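# Place the rack part inside the cabinet with two arms

## Task

Move the part that sits on the rack into the cabinet, then open the gripper to release it and pull the gripper away from it.

## Robot and tools

The robot has two arms, left_arm and right_arm, each ending in a parallel two-finger gripper. Everything is given in one shared scene frame: the origin lies on the table top midway between the arms, +z is up, +x points out over the table, and left_arm sits on the +y side. The names left and right do not match sides of a camera image. Base origins: left_arm at (-0.046, +0.357, 0) m with quat_wxyz (+0.999, 0, 0, +0.038); right_arm at (-0.021, -0.234, 0) m with quat_wxyz (+0.999, 0, 0, +0.052).

Gripper frame: the fingers extend along the gripper's +z axis and close along its y axis. The reported end_effector_position is the point between the finger pads, roughly 1 cm short of the fingertips. Wrist cameras are mounted on each gripper and take up some room around it.

Row format, used by every moving call: a flat list of 16 numbers covering both arms, even when only one arm should move. First left_arm: x, y, z, qw, qx, qy, qz, opening; then right_arm in the same order. x, y, z are an absolute target position in metres in the scene frame, and qw..qz an absolute orientation quaternion, w first. opening runs from -1 (closed) to +1 (fully open, 0.094 m). To hold an arm still, repeat the full pose it reported in the last result before it stopped, with the opening it should keep. To keep an orientation fixed, resend the same commanded quaternion each time rather than copying the reported one, which can drift.

execute_actions: takes "actions", a list holding zero or one item, and an optional "pictures" boolean (images are on by default). An empty list only returns the current state. An action item {"rows": [...], "steps": n} holds 1 to 15 rows and n of at most 15 steps, each step lasting 1/30 s; the final row repeats if rows run out before steps do. A wait item {"steps": n} with n up to 300 sends nothing and counts from the last result, so thinking time is included. A target lying more than 0.6 m from an arm's last reported position along any gripper axis gets the call refused, and nothing is sent.

move: "target" is one 16-number row that both grippers follow in straight lines, all finishing together, over 0.5 to 10 s (stopped at 10 s even if short). "speed" is the top path speed in m/s, from 0.002 to 0.5 with a default of 0.25; turning is capped at twice that value in rad/s. The opening is applied when the move begins. Paths do not avoid obstacles or the other arm. The result adds a move: line giving the ending (done, off_target, moving, held, fault) along with any limits that acted, plus each gripper's distance from its target. limits=paced means the pose was clipped; limits=held means some steps were blocked, and the arm can jump ahead quickly after that.

wait: "seconds" from 0 to 10; the scene runs on with no new commands. zoom_image: "camera" is one of cam_head_left, cam_head_right (504x504), cam_left_wrist, cam_right_wrist (616x616), and "region" is [x0, y0, x1, y1] in pixels from the top-left corner, at most 504x504. read_manual returns only licence texts. finished_scene: pass "scene" (1 or 2); it ends and grades the current scene and cannot be reversed.

Controller behaviour: each step, the commanded pose is clipped to within 70 mm and 16 degrees of the measured pose, so a distant target may need several actions. After an action, an arm continues only to its last clipped pose. Position takes priority over orientation when both cannot be met. Arms often stop a centimetre or more off target, usually too low, and reported positions get less accurate at long reach. Joint limits (rad): waist -2.618 to 3.054, shoulder 0 to 3.142, elbow 0 to 3.142, wrist pitch -1.571 to 1.571, wrist yaw -1.571 to 1.571, wrist roll -2.094 to 2.094.

Result lines: the state line shows each gripper's position and quaternion. grip_measured is the finger opening on the command scale. A pose unreachable line means the clearance check changed or blocked a command, and HELD flags the affected steps. Hand target appears for each arm once nothing is pending. FAULT and OVER-TEMPERATURE FAULT lines report stops. MOTOR HOT appears from 75 °C; at 90 °C the arm stops for 10 s, and at 100 °C the arm goes limp and drops.

Grasping: command an opening about 0.03 below grip_measured for a firm hold, or less for a gentler one. Pads push roughly 50-62 N, less on very thin parts. Something may occasionally yank a held part or nudge loose items.

Avoid: knocking or dropping anything off the table, which fails the task; letting the arms collide or press on each other; fast or deep contact, since impact grows with speed and with how far the target goes past contact; slips and slams. Holding loads for a long time heats the motors.

Each tool is called after "Emit:" as name(argument=value, ...) on one line, values as JSON.

## Session

Emit:
execute_actions(actions=[])

Scene clock: 0.00 s of 4480.00 s.
left_arm: end_effector_position=(+0.3390, +0.3049, +0.3993) grip_measured=+1.000 end_effector_quat_wxyz=(+0.684, -0.016, +0.678, +0.269) | right_arm: end_effector_position=(+0.1664, -0.3113, +0.2542) grip_measured=+1.000 end_effector_quat_wxyz=(+0.401, -0.177, +0.892, -0.108)
Joint positions: left_arm=[-0.582  1.224  1.021  0.331 -0.899  0.451  0.094] | right_arm=[-1.021  0.75   1.044 -1.214 -0.602 -1.1    0.094]
Joint velocities: left_arm=[-0.007 -0.002  0.007 -0.037 -0.022 -0.022  0.   ] | right_arm=[ 0.012 -0.002 -0.007 -0.022  0.081  0.007  0.   ]
Joint torques (N m, as the arm reports them, + toward a larger angle): no reading
Motor temperatures (°C, as the motors report them): left_arm=[29 31 31 33 30 28] | right_arm=[31 31 33 32 31 32]
Hand target (left_arm): +0.335, +0.307, +0.412; +0.695, -0.027, +0.669, +0.261
Hand target (right_arm): +0.166, -0.308, +0.257; +0.406, -0.178, +0.890, -0.105

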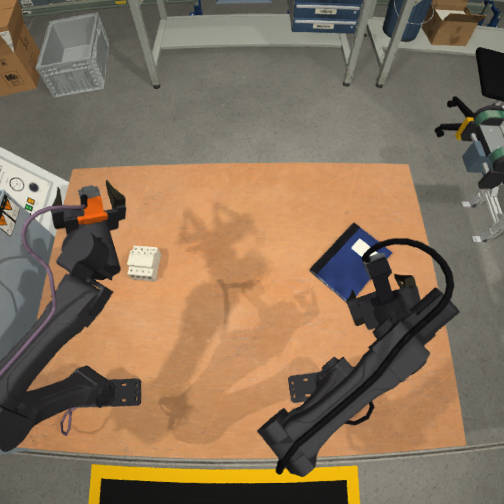

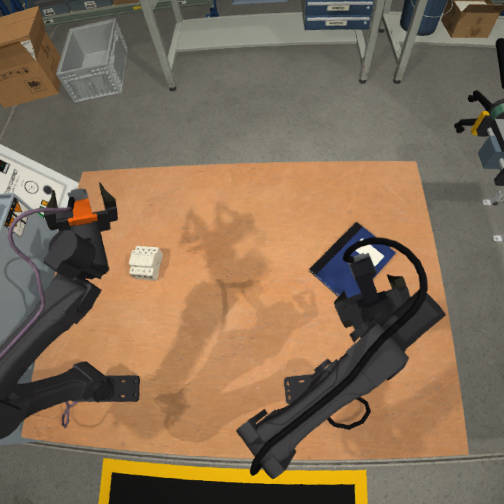

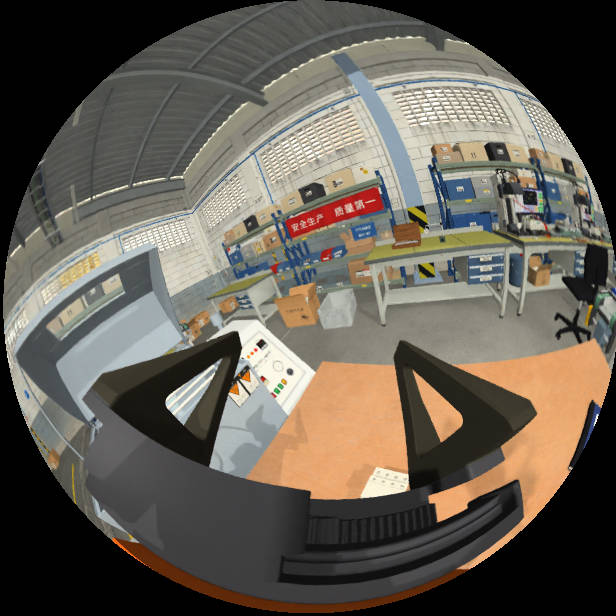

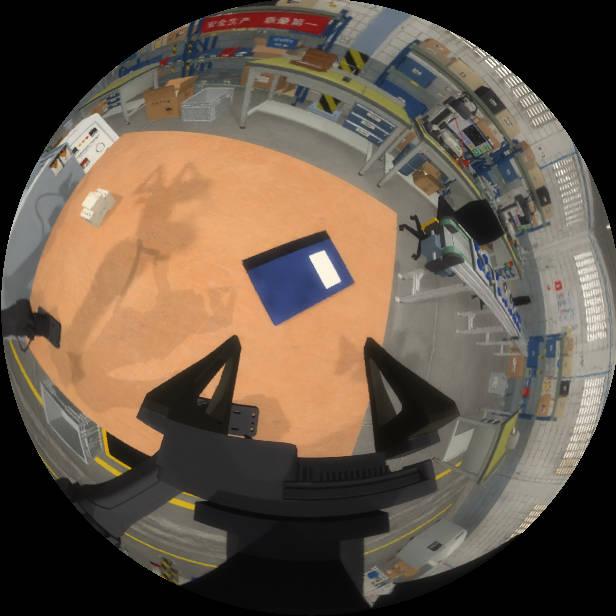

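Emit:
zoom_image(camera="cam_left_wrist", region=[0, 220, 340, 500])

Emit:
zoom_image(camera="cam_head_left", region=[0, 130, 200, 330])

Region (0, 220, 340, 500) of cam_left_wrist's 616x616 image, scaled by 1.482, with more detail than that image has; it fills the top 415 rows of this view, and the rest is white.

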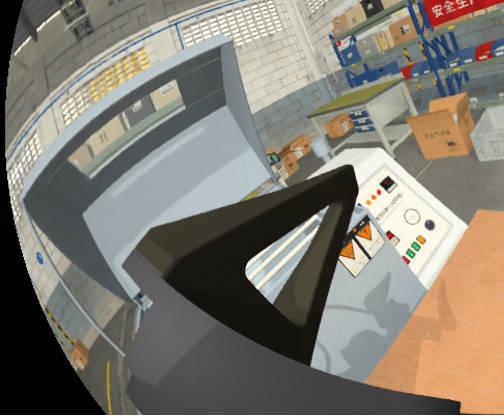

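Region (0, 130, 200, 330) of cam_head_left's 504x504 image, scaled by 2.520, with more detail than that image has.

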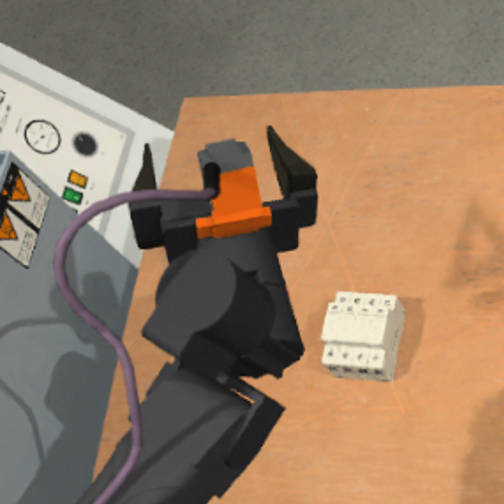

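Emit:
move(target=[0.25,0.40,0.40,0.354,-0.612,0.612,0.354,1,0.166,-0.308,0.257,0.406,-0.178,0.890,-0.105,1])

Scene clock: 7.50 s of 4480.00 s.
left_arm: end_effector_position=(+0.2586, +0.3921, +0.3943) grip_measured=+1.000 end_effector_quat_wxyz=(+0.625, -0.378, +0.602, +0.323) | right_arm: end_effector_position=(+0.1659, -0.3121, +0.2538) grip_measured=+1.000 end_effector_quat_wxyz=(+0.399, -0.177, +0.893, -0.110)
Joint positions: left_arm=[-0.587  1.239  1.221 -0.386 -1.546 -0.488  0.094] | right_arm=[-1.021  0.75   1.044 -1.214 -0.597 -1.1    0.094]
Joint velocities: left_arm=[-0.007 -0.012  0.002 -0.022  0.037 -0.066  0.   ] | right_arm=[ 0.012 -0.002  0.007  0.066 -0.007 -0.095  0.   ]
Joint torques (N m, as the arm reports them, + toward a larger angle): left_arm=[ 0.73 -4.74  5.88  0.85 -0.4  -0.05] | right_arm=[-0.08  0.4   7.56  1.12 -0.52  0.  ]
Motor temperatures (°C, as the motors report them): left_arm=[29 32 33 35 30 28] | right_arm=[31 31 33 33 31 32]
Hand target (left_arm): +0.250, +0.400, +0.399; +0.626, -0.390, +0.591, +0.326
Hand target (right_arm): +0.166, -0.308, +0.257; +0.406, -0.178, +0.890, -0.105
Off the commanded pose (left_arm): 0.013 m, 41 deg; orientation clipped at the last step of the last action.
Off the commanded pose (right_arm): 0.005 m, 1 deg.
joint sent to its limit (left arm) — the command would take joint 5 (wrist yaw) past its lower limit, so that joint was sent only as far as its limit.
After step 90, 1.17 s passed at rest.
move: off_target (left_arm); limits=paced

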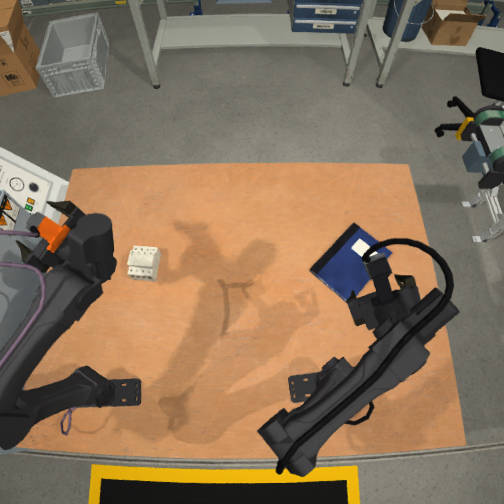

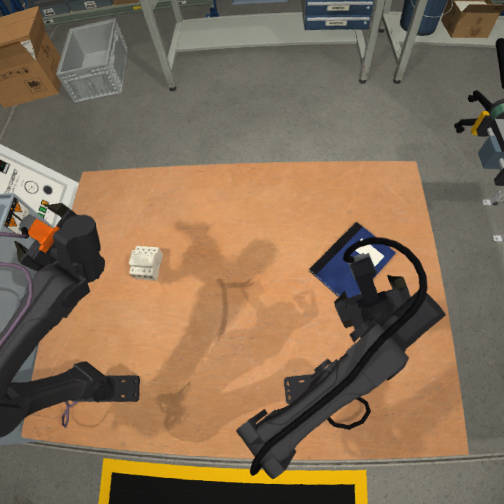

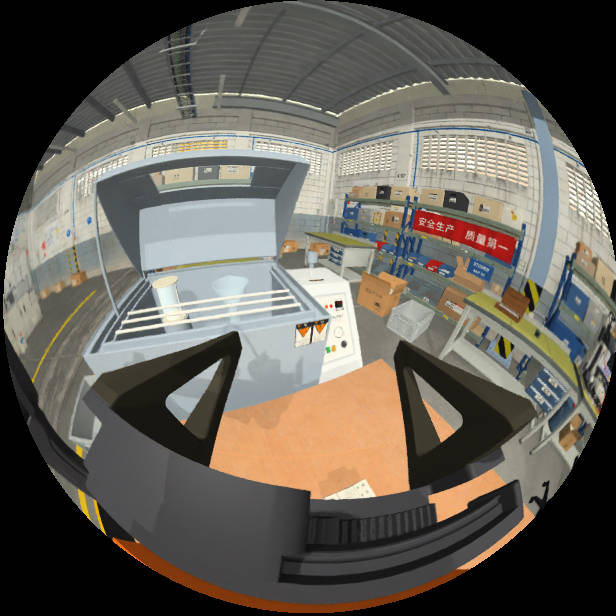

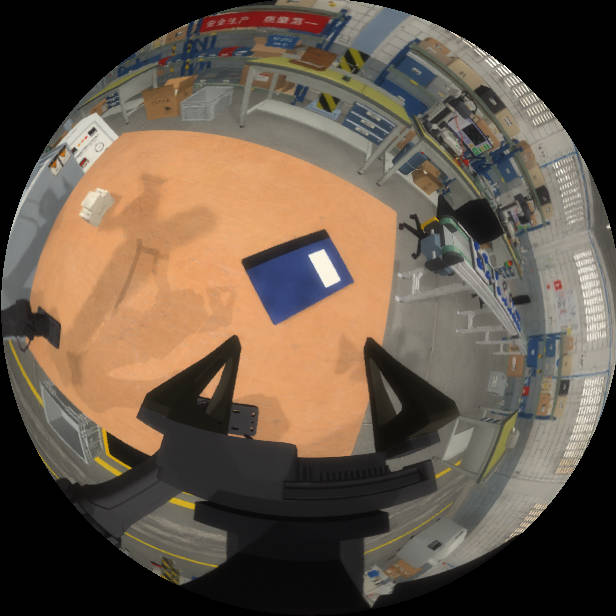

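Emit:
move(target=[0.33,0.29,0.22,0,0,1,0,1,0.166,-0.308,0.257,0.406,-0.178,0.890,-0.105,1])

Emit:
zoom_image(camera="cam_head_left", region=[0, 130, 240, 370])

Scene clock: 15.13 s of 4480.00 s.
left_arm: end_effector_position=(+0.3289, +0.2892, +0.2072) grip_measured=+1.000 end_effector_quat_wxyz=(+0.063, -0.002, +0.998, -0.010) | right_arm: end_effector_position=(+0.1659, -0.3121, +0.2538) grip_measured=+1.000 end_effector_quat_wxyz=(+0.399, -0.177, +0.893, -0.110)
Joint positions: left_arm=[-0.261  1.932  2.048 -1.56  -0.005 -0.188  0.094] | right_arm=[-1.021  0.75   1.044 -1.214 -0.597 -1.1    0.094]
Joint velocities: left_arm=[-0.017 -0.002 -0.007  0.007  0.066 -0.007  0.   ] | right_arm=[-0.002 -0.002  0.012 -0.007 -0.007  0.022  0.   ]
Joint torques (N m, as the arm reports them, + toward a larger angle): left_arm=[ 0.7  -8.41  7.3   0.26  0.02  0.11] | right_arm=[-0.03  0.37  7.53  1.12 -0.53 -0.01]
Motor temperatures (°C, as the motors report them): left_arm=[29 33 33 35 30 28] | right_arm=[31 31 34 33 32 32]
Hand target (left_arm): +0.331, +0.291, +0.218; +0.076, -0.001, +0.997, -0.016
Hand target (right_arm): +0.166, -0.308, +0.257; +0.406, -0.178, +0.890, -0.105
Off the commanded pose (left_arm): 0.013 m, 7 deg.
Off the commanded pose (right_arm): 0.005 m, 1 deg.
joint sent to its limit (left arm) — the command would take joint 4 (wrist pitch) past its lower limit, so that joint was sent only as far as its limit.
After step 90, 0.40 s passed at rest.
move: off_target (left_arm)

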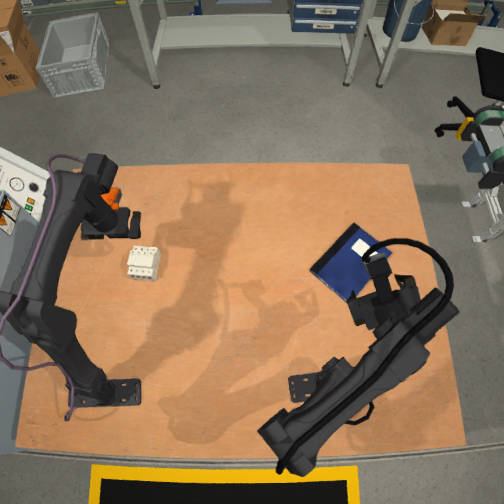

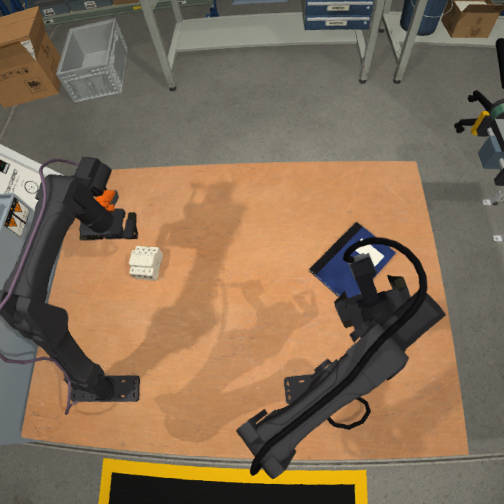

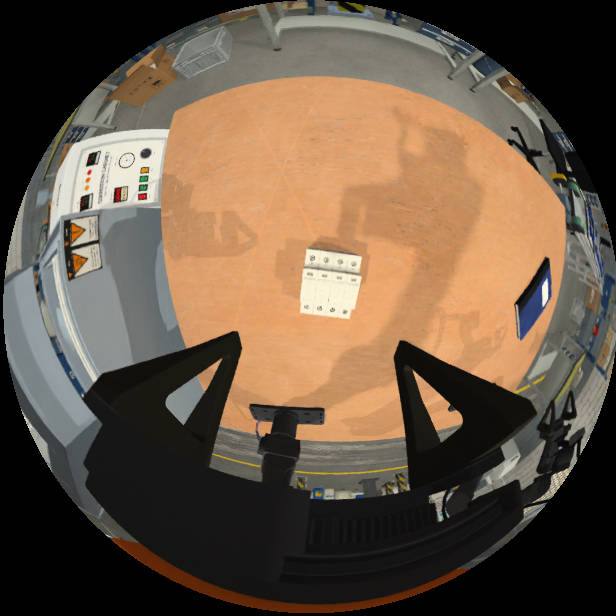

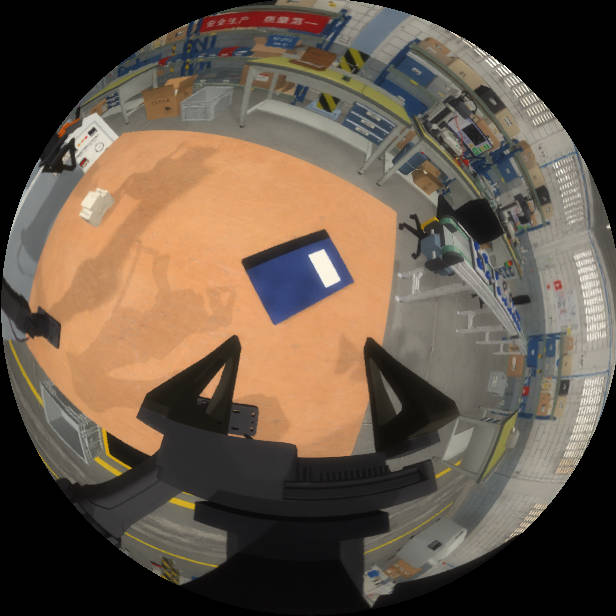

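Region (0, 130, 240, 370) of cam_head_left's 504x504 image, scaled by 2.100, with more detail than that image has.

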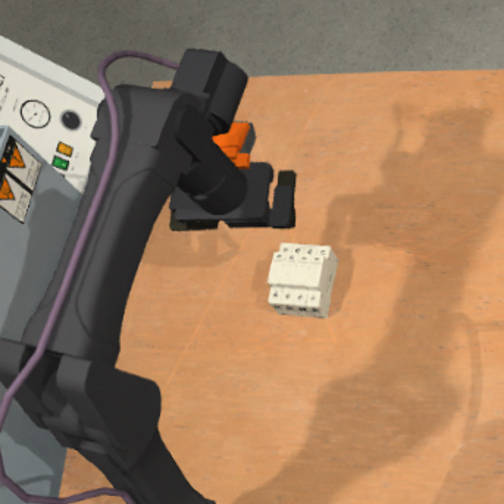

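Emit:
move(target=[0.35,0.268,0.13,0,0.07,0.998,0,1,0.166,-0.308,0.257,0.406,-0.178,0.890,-0.105,1])

Scene clock: 19.70 s of 4480.00 s.
left_arm: end_effector_position=(+0.3454, +0.2726, +0.1174) grip_measured=+1.000 end_effector_quat_wxyz=(-0.026, +0.060, +0.998, +0.005) | right_arm: end_effector_position=(+0.1659, -0.3121, +0.2538) grip_measured=+1.000 end_effector_quat_wxyz=(+0.399, -0.177, +0.893, -0.110)
Joint positions: left_arm=[-0.293  2.142  1.999 -1.481 -0.003 -0.097  0.094] | right_arm=[-1.021  0.75   1.044 -1.214 -0.597 -1.1    0.094]
Joint velocities: left_arm=[ 0.012  0.002 -0.012 -0.051 -0.081  0.007  0.   ] | right_arm=[-0.002 -0.007  0.012 -0.037  0.022  0.081  0.   ]
Joint torques (N m, as the arm reports them, + toward a larger angle): left_arm=[ -0.4  -11.5    5.64   0.22   0.     0.12] | right_arm=[-0.08  0.36  7.56  1.11 -0.54  0.01]
Motor temperatures (°C, as the motors report them): left_arm=[29 34 34 34 30 28] | right_arm=[31 31 34 34 32 32]
Hand target (left_arm): +0.350, +0.268, +0.129; -0.001, +0.070, +0.998, -0.000
Hand target (right_arm): +0.166, -0.308, +0.257; +0.406, -0.178, +0.890, -0.105
Off the commanded pose (left_arm): 0.014 m, 3 deg.
Off the commanded pose (right_arm): 0.005 m, 1 deg.
After step 90, 0.73 s passed at rest.
move: off_target (left_arm)

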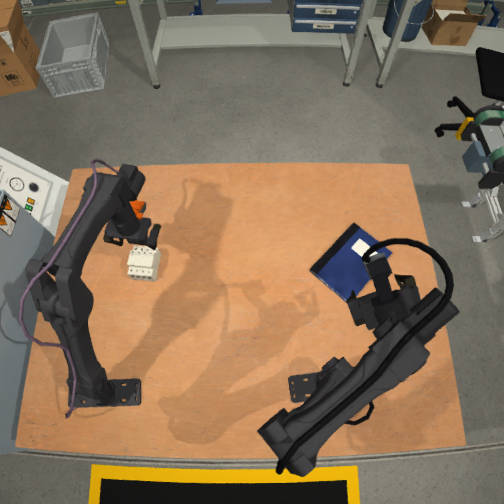

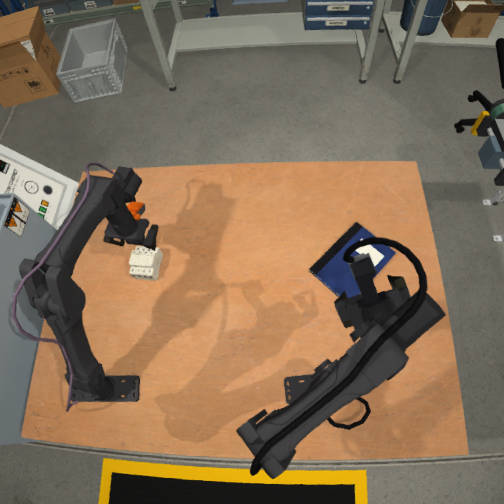

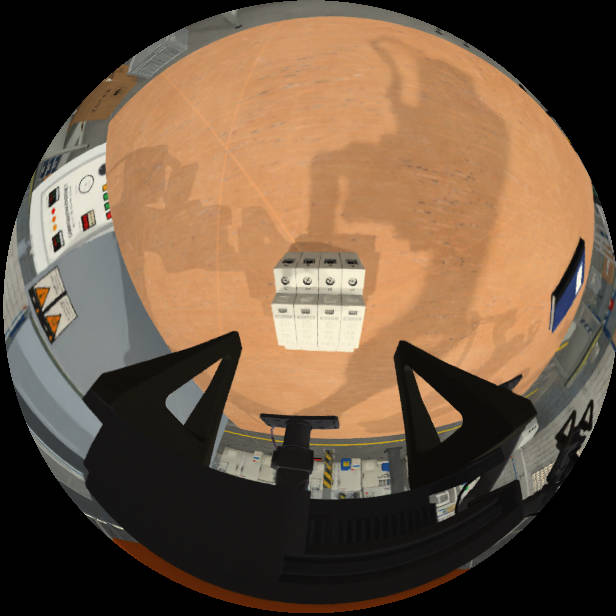

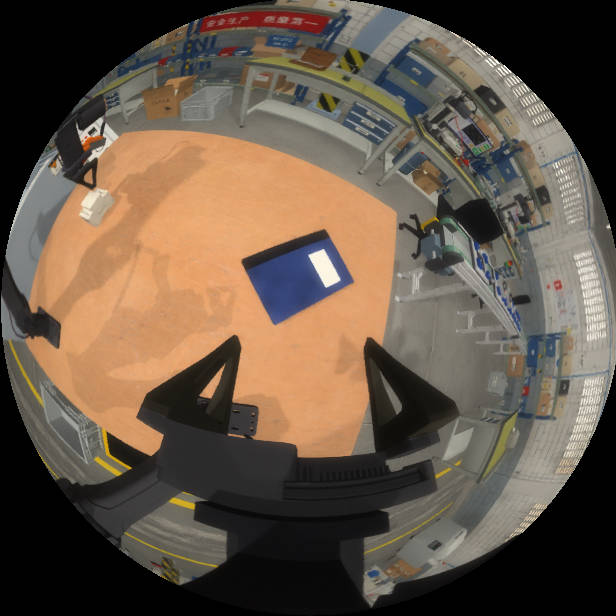

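Emit:
move(target=[0.345,0.268,0.065,0,0.07,0.998,0,1,0.166,-0.308,0.257,0.406,-0.178,0.890,-0.105,1], speed=0.1)

Scene clock: 22.90 s of 4480.00 s.
left_arm: end_effector_position=(+0.3409, +0.2736, +0.0542) grip_measured=+1.000 end_effector_quat_wxyz=(-0.023, +0.061, +0.998, +0.005) | right_arm: end_effector_position=(+0.1659, -0.3121, +0.2538) grip_measured=+1.000 end_effector_quat_wxyz=(+0.399, -0.177, +0.893, -0.110)
Joint positions: left_arm=[-0.293  2.125  1.723 -1.216 -0.003 -0.094  0.094] | right_arm=[-1.021  0.75   1.044 -1.214 -0.597 -1.1    0.094]
Joint velocities: left_arm=[-0.022  0.022 -0.002  0.022  0.037 -0.007  0.   ] | right_arm=[ 0.027 -0.012  0.002 -0.037  0.022 -0.022  0.   ]
Joint torques (N m, as the arm reports them, + toward a larger angle): left_arm=[ -0.77 -11.68   4.99   0.22  -0.01   0.08] | right_arm=[-0.08  0.39  7.56  1.1  -0.52  0.01]
Motor temperatures (°C, as the motors report them): left_arm=[29 36 33 34 30 28] | right_arm=[31 31 34 34 32 32]
Hand target (left_arm): +0.345, +0.268, +0.065; -0.000, +0.070, +0.998, +0.000
Hand target (right_arm): +0.166, -0.308, +0.257; +0.406, -0.178, +0.890, -0.105
Off the commanded pose (left_arm): 0.013 m, 3 deg.
Off the commanded pose (right_arm): 0.005 m, 1 deg.
move: off_target (left_arm)

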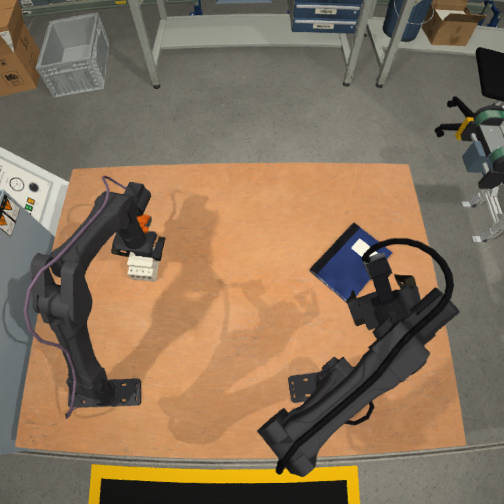

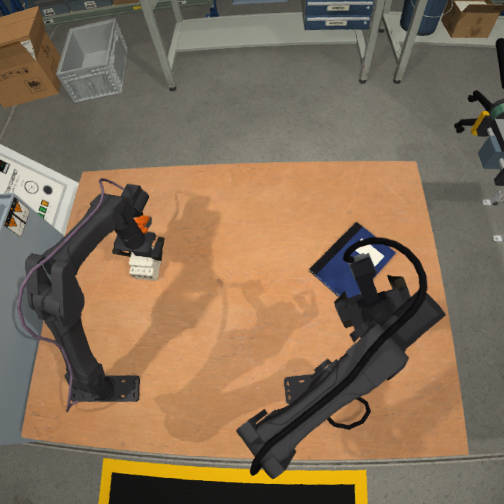

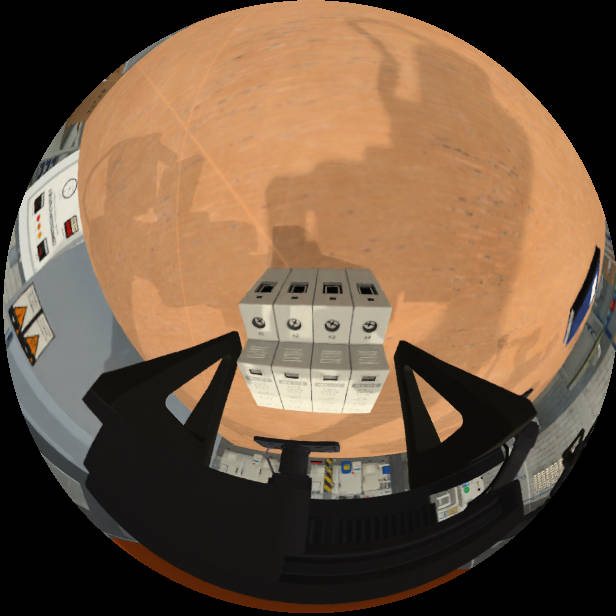

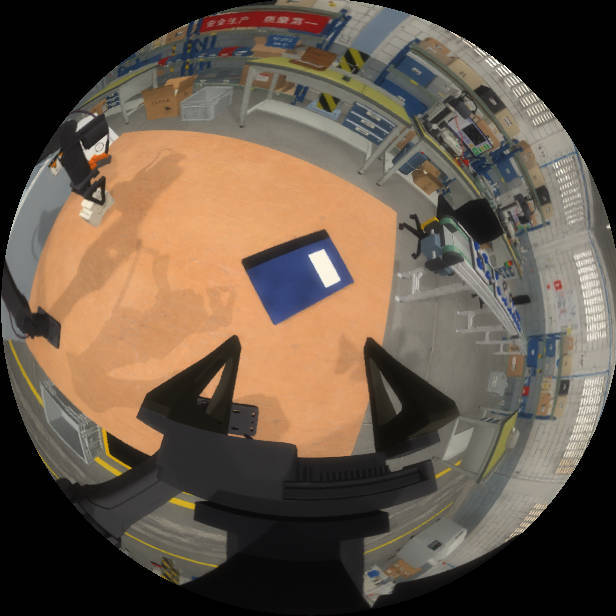

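Emit:
move(target=[0.325,0.265,0.065,0,0.07,0.998,0,1,0.166,-0.308,0.257,0.406,-0.178,0.890,-0.105,1], speed=0.1)

Emit:
move(target=[0.325,0.265,0.042,0,0.07,0.998,0,1,0.166,-0.308,0.257,0.406,-0.178,0.890,-0.105,1], speed=0.05)

Scene clock: 25.40 s of 4480.00 s.
left_arm: end_effector_position=(+0.3220, +0.2689, +0.0576) grip_measured=+1.000 end_effector_quat_wxyz=(-0.019, +0.072, +0.997, +0.005) | right_arm: end_effector_position=(+0.1659, -0.3121, +0.2538) grip_measured=+1.000 end_effector_quat_wxyz=(+0.399, -0.177, +0.893, -0.110)
Joint positions: left_arm=[-0.316  2.046  1.616 -1.18  -0.003 -0.096  0.094] | right_arm=[-1.021  0.75   1.044 -1.214 -0.596 -1.1    0.094]
Joint velocities: left_arm=[-0.007  0.002 -0.007  0.051 -0.007  0.007  0.   ] | right_arm=[ 0.002 -0.007 -0.007  0.022 -0.081 -0.022  0.   ]
Joint torques (N m, as the arm reports them, + toward a larger angle): left_arm=[ -0.6  -10.79   4.8    0.24  -0.01  -0.06] | right_arm=[-0.1   0.4   7.56  1.1  -0.52  0.01]
Motor temperatures (°C, as the motors report them): left_arm=[29 37 33 34 30 28] | right_arm=[31 31 34 34 32 32]
Hand target (left_arm): +0.325, +0.265, +0.065; -0.001, +0.070, +0.998, -0.000
Hand target (right_arm): +0.166, -0.308, +0.257; +0.406, -0.178, +0.890, -0.105
Off the commanded pose (left_arm): 0.009 m, 2 deg.
Off the commanded pose (right_arm): 0.005 m, 1 deg.
move: done

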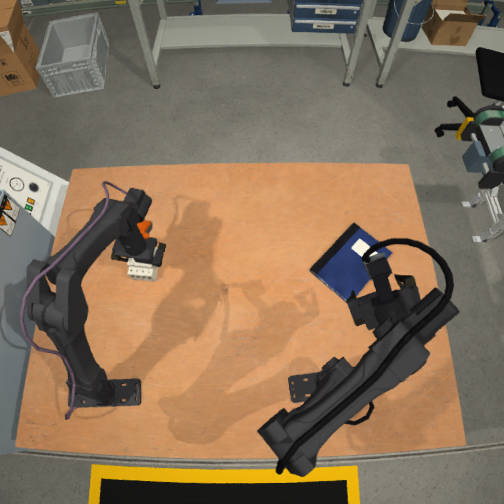

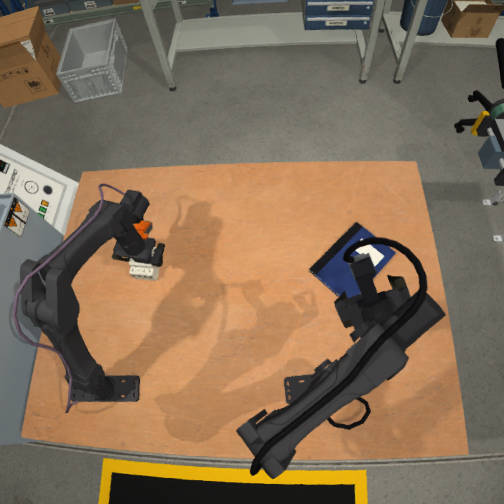

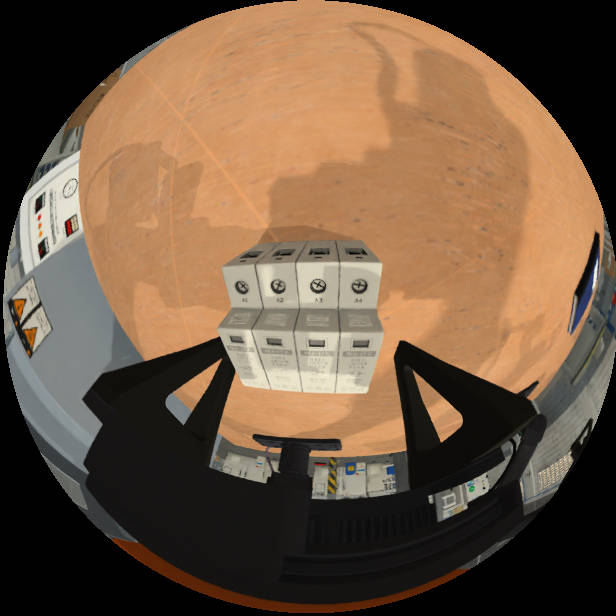

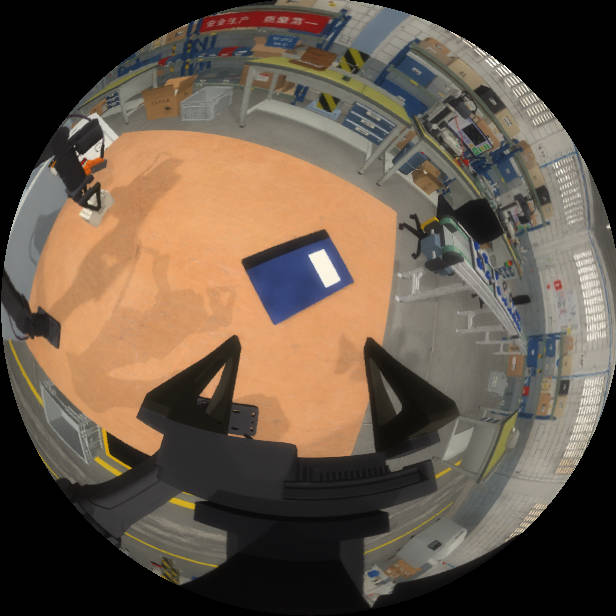

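Scene clock: 26.33 s of 4480.00 s.
left_arm: end_effector_position=(+0.3221, +0.2689, +0.0403) grip_measured=+1.000 end_effector_quat_wxyz=(-0.011, +0.072, +0.997, +0.003) | right_arm: end_effector_position=(+0.1659, -0.3121, +0.2538) grip_measured=+1.000 end_effector_quat_wxyz=(+0.399, -0.177, +0.893, -0.110)
Joint positions: left_arm=[-0.316  2.046  1.546 -1.094 -0.003 -0.096  0.094] | right_arm=[-1.021  0.75   1.044 -1.214 -0.597 -1.1    0.094]
Joint velocities: left_arm=[-0.022  0.027 -0.007 -0.007  0.007  0.007  0.   ] | right_arm=[-0.012 -0.007 -0.002  0.007 -0.022  0.007  0.   ]
Joint torques (N m, as the arm reports them, + toward a larger angle): left_arm=[-0.49 -9.34  4.9   0.26 -0.01 -0.05] | right_arm=[-0.08  0.37  7.56  1.12 -0.54  0.03]
Motor temperatures (°C, as the motors report them): left_arm=[29 37 33 34 30 28] | right_arm=[31 31 34 34 32 32]
Hand target (left_arm): +0.325, +0.265, +0.042; -0.000, +0.070, +0.998, -0.000
Hand target (right_arm): +0.166, -0.308, +0.257; +0.406, -0.178, +0.890, -0.105
Off the commanded pose (left_arm): 0.005 m, 1 deg.
Off the commanded pose (right_arm): 0.005 m, 1 deg.
move: done

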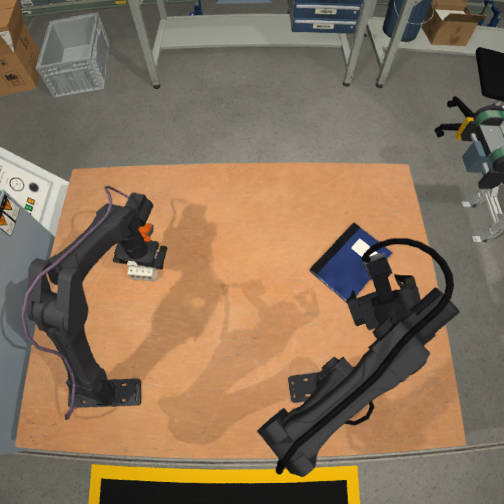

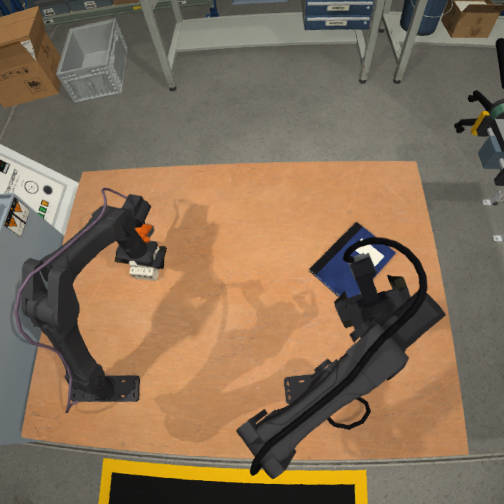

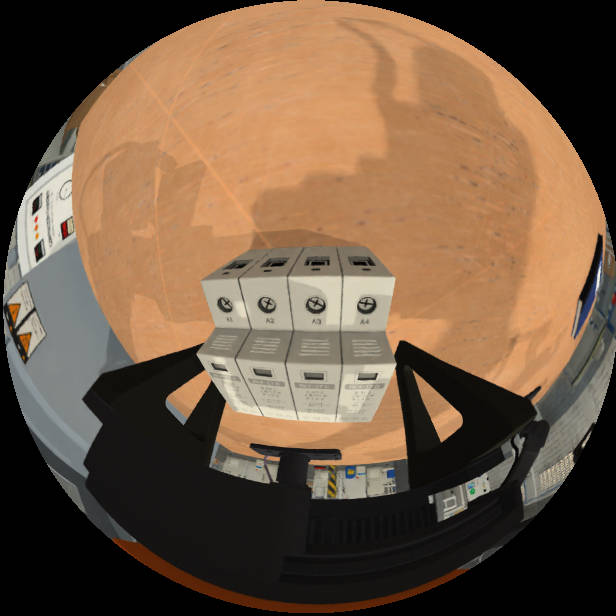

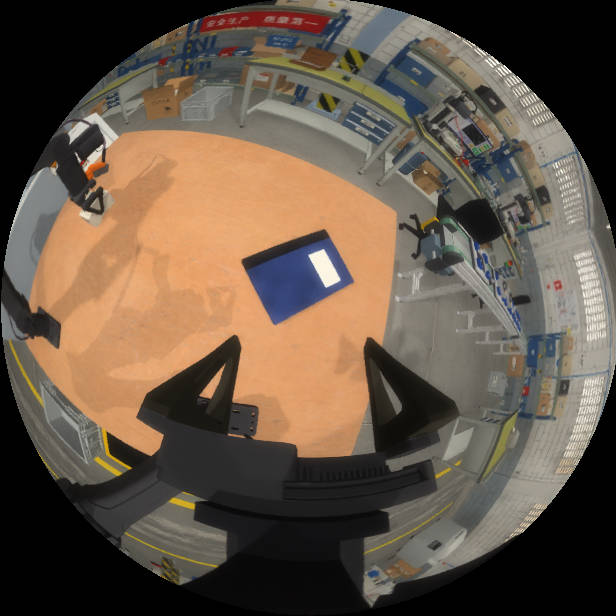

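Emit:
move(target=[0.322,0.273,0.036,0,0.07,0.998,0,1,0.166,-0.308,0.257,0.406,-0.178,0.890,-0.105,1], speed=0.05)

Emit:
move(target=[0.322,0.273,0.036,0,0.07,0.998,0,0.45,0.166,-0.308,0.257,0.406,-0.178,0.890,-0.105,1])

Scene clock: 29.40 s of 4480.00 s.
left_arm: end_effector_position=(+0.3156, +0.2704, +0.0301) grip_measured=+1.000 end_effector_quat_wxyz=(-0.018, +0.072, +0.997, +0.005) | right_arm: end_effector_position=(+0.1659, -0.3121, +0.2538) grip_measured=+1.000 end_effector_quat_wxyz=(+0.399, -0.177, +0.893, -0.110)
Joint positions: left_arm=[-0.316  2.046  1.503 -1.066 -0.003 -0.096  0.094] | right_arm=[-1.021  0.75   1.044 -1.214 -0.596 -1.1    0.094]
Joint velocities: left_arm=[-0.002  0.007  0.002  0.066 -0.051 -0.022  0.   ] | right_arm=[-0.007  0.012 -0.017  0.037 -0.022 -0.022  0.   ]
Joint torques (N m, as the arm reports them, + toward a larger angle): left_arm=[  0.89 -10.15   4.81   0.22  -0.02   0.09] | right_arm=[-0.08  0.36  7.52  1.1  -0.54  0.02]
Motor temperatures (°C, as the motors report them): left_arm=[29 37 33 34 30 28] | right_arm=[31 31 35 34 32 32]
Hand target (left_arm): +0.322, +0.273, +0.036; -0.000, +0.070, +0.998, +0.000
Hand target (right_arm): +0.166, -0.308, +0.257; +0.406, -0.178, +0.890, -0.105
Off the commanded pose (left_arm): 0.009 m, 2 deg.
Off the commanded pose (right_arm): 0.005 m, 1 deg.
move: done

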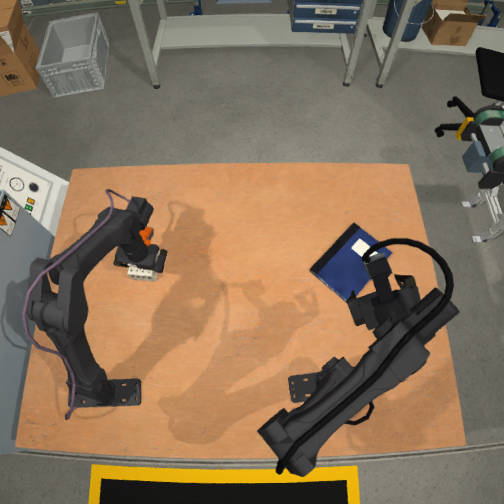

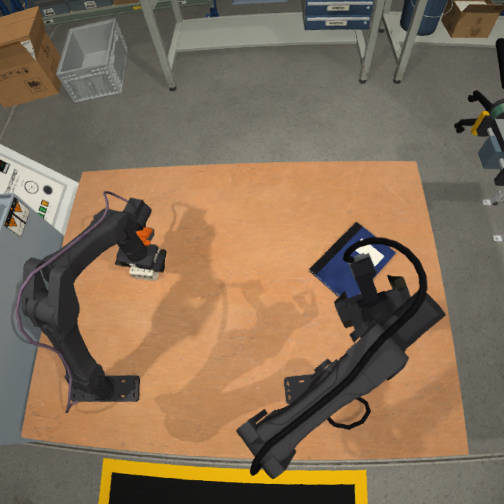

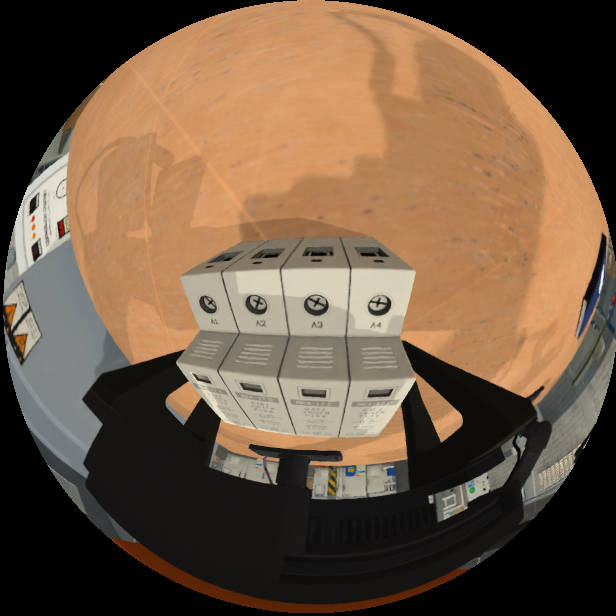

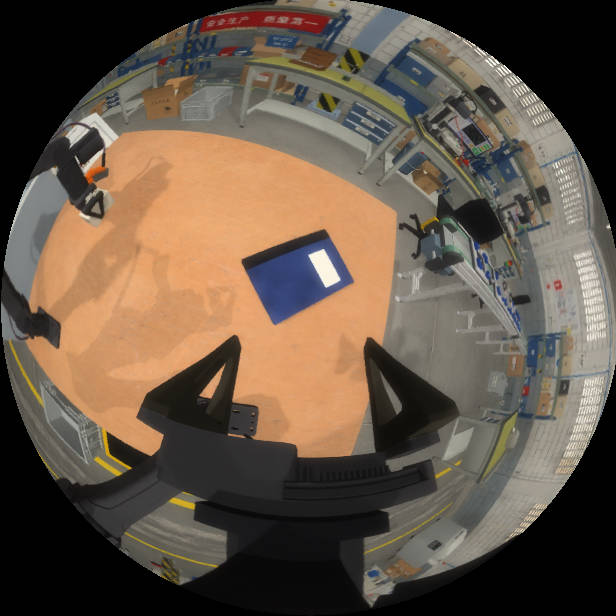

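Scene clock: 30.10 s of 4480.00 s.
left_arm: end_effector_position=(+0.3161, +0.2716, +0.0299) grip_measured=+0.547 end_effector_quat_wxyz=(-0.018, +0.071, +0.997, +0.006) | right_arm: end_effector_position=(+0.1659, -0.3121, +0.2538) grip_measured=+1.000 end_effector_quat_wxyz=(+0.399, -0.177, +0.893, -0.110)
Joint positions: left_arm=[-0.315  2.046  1.503 -1.066 -0.007 -0.096  0.073] | right_arm=[-1.021  0.75   1.044 -1.214 -0.596 -1.1    0.094]
Joint velocities: left_arm=[-0.002  0.002 -0.002 -0.022  0.022  0.022  0.001] | right_arm=[-0.017 -0.002  0.002 -0.051  0.007 -0.037  0.   ]
Joint torques (N m, as the arm reports them, + toward a larger angle): left_arm=[  0.78 -10.2    4.84   0.29   0.02   0.09] | right_arm=[-0.08  0.4   7.53  1.11 -0.53  0.02]
Motor temperatures (°C, as the motors report them): left_arm=[29 37 33 34 30 28] | right_arm=[31 31 35 34 32 32]
Hand target (left_arm): +0.322, +0.273, +0.036; -0.000, +0.070, +0.998, +0.000
Hand target (right_arm): +0.166, -0.308, +0.257; +0.406, -0.178, +0.890, -0.105
Off the commanded pose (left_arm): 0.009 m, 2 deg.
Off the commanded pose (right_arm): 0.005 m, 1 deg.
move: done

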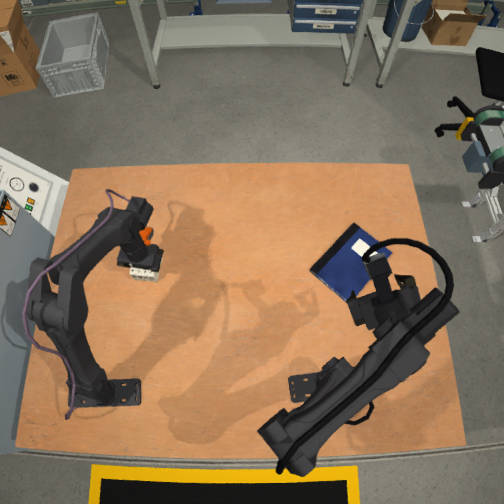

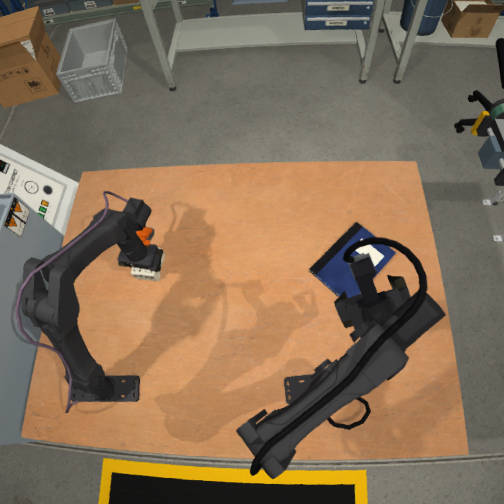

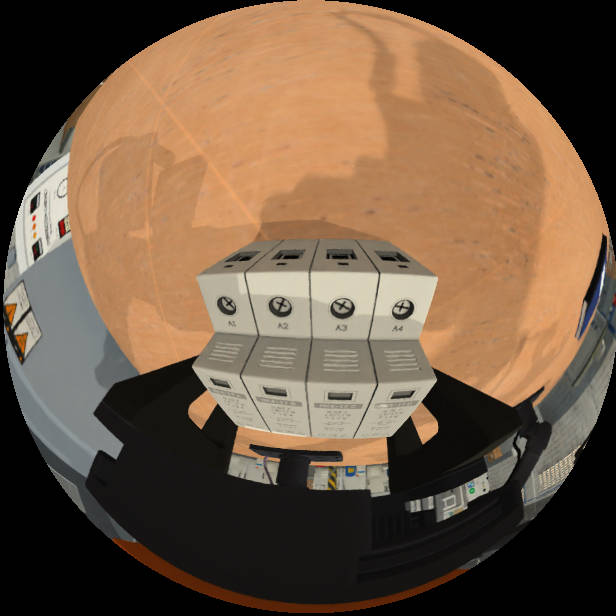

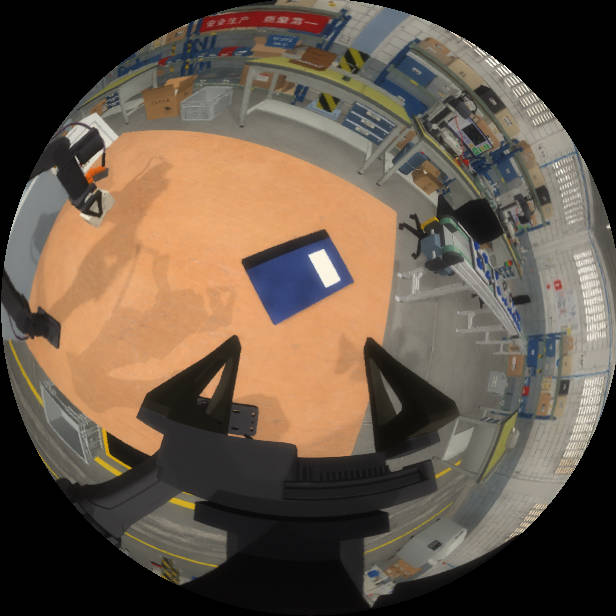

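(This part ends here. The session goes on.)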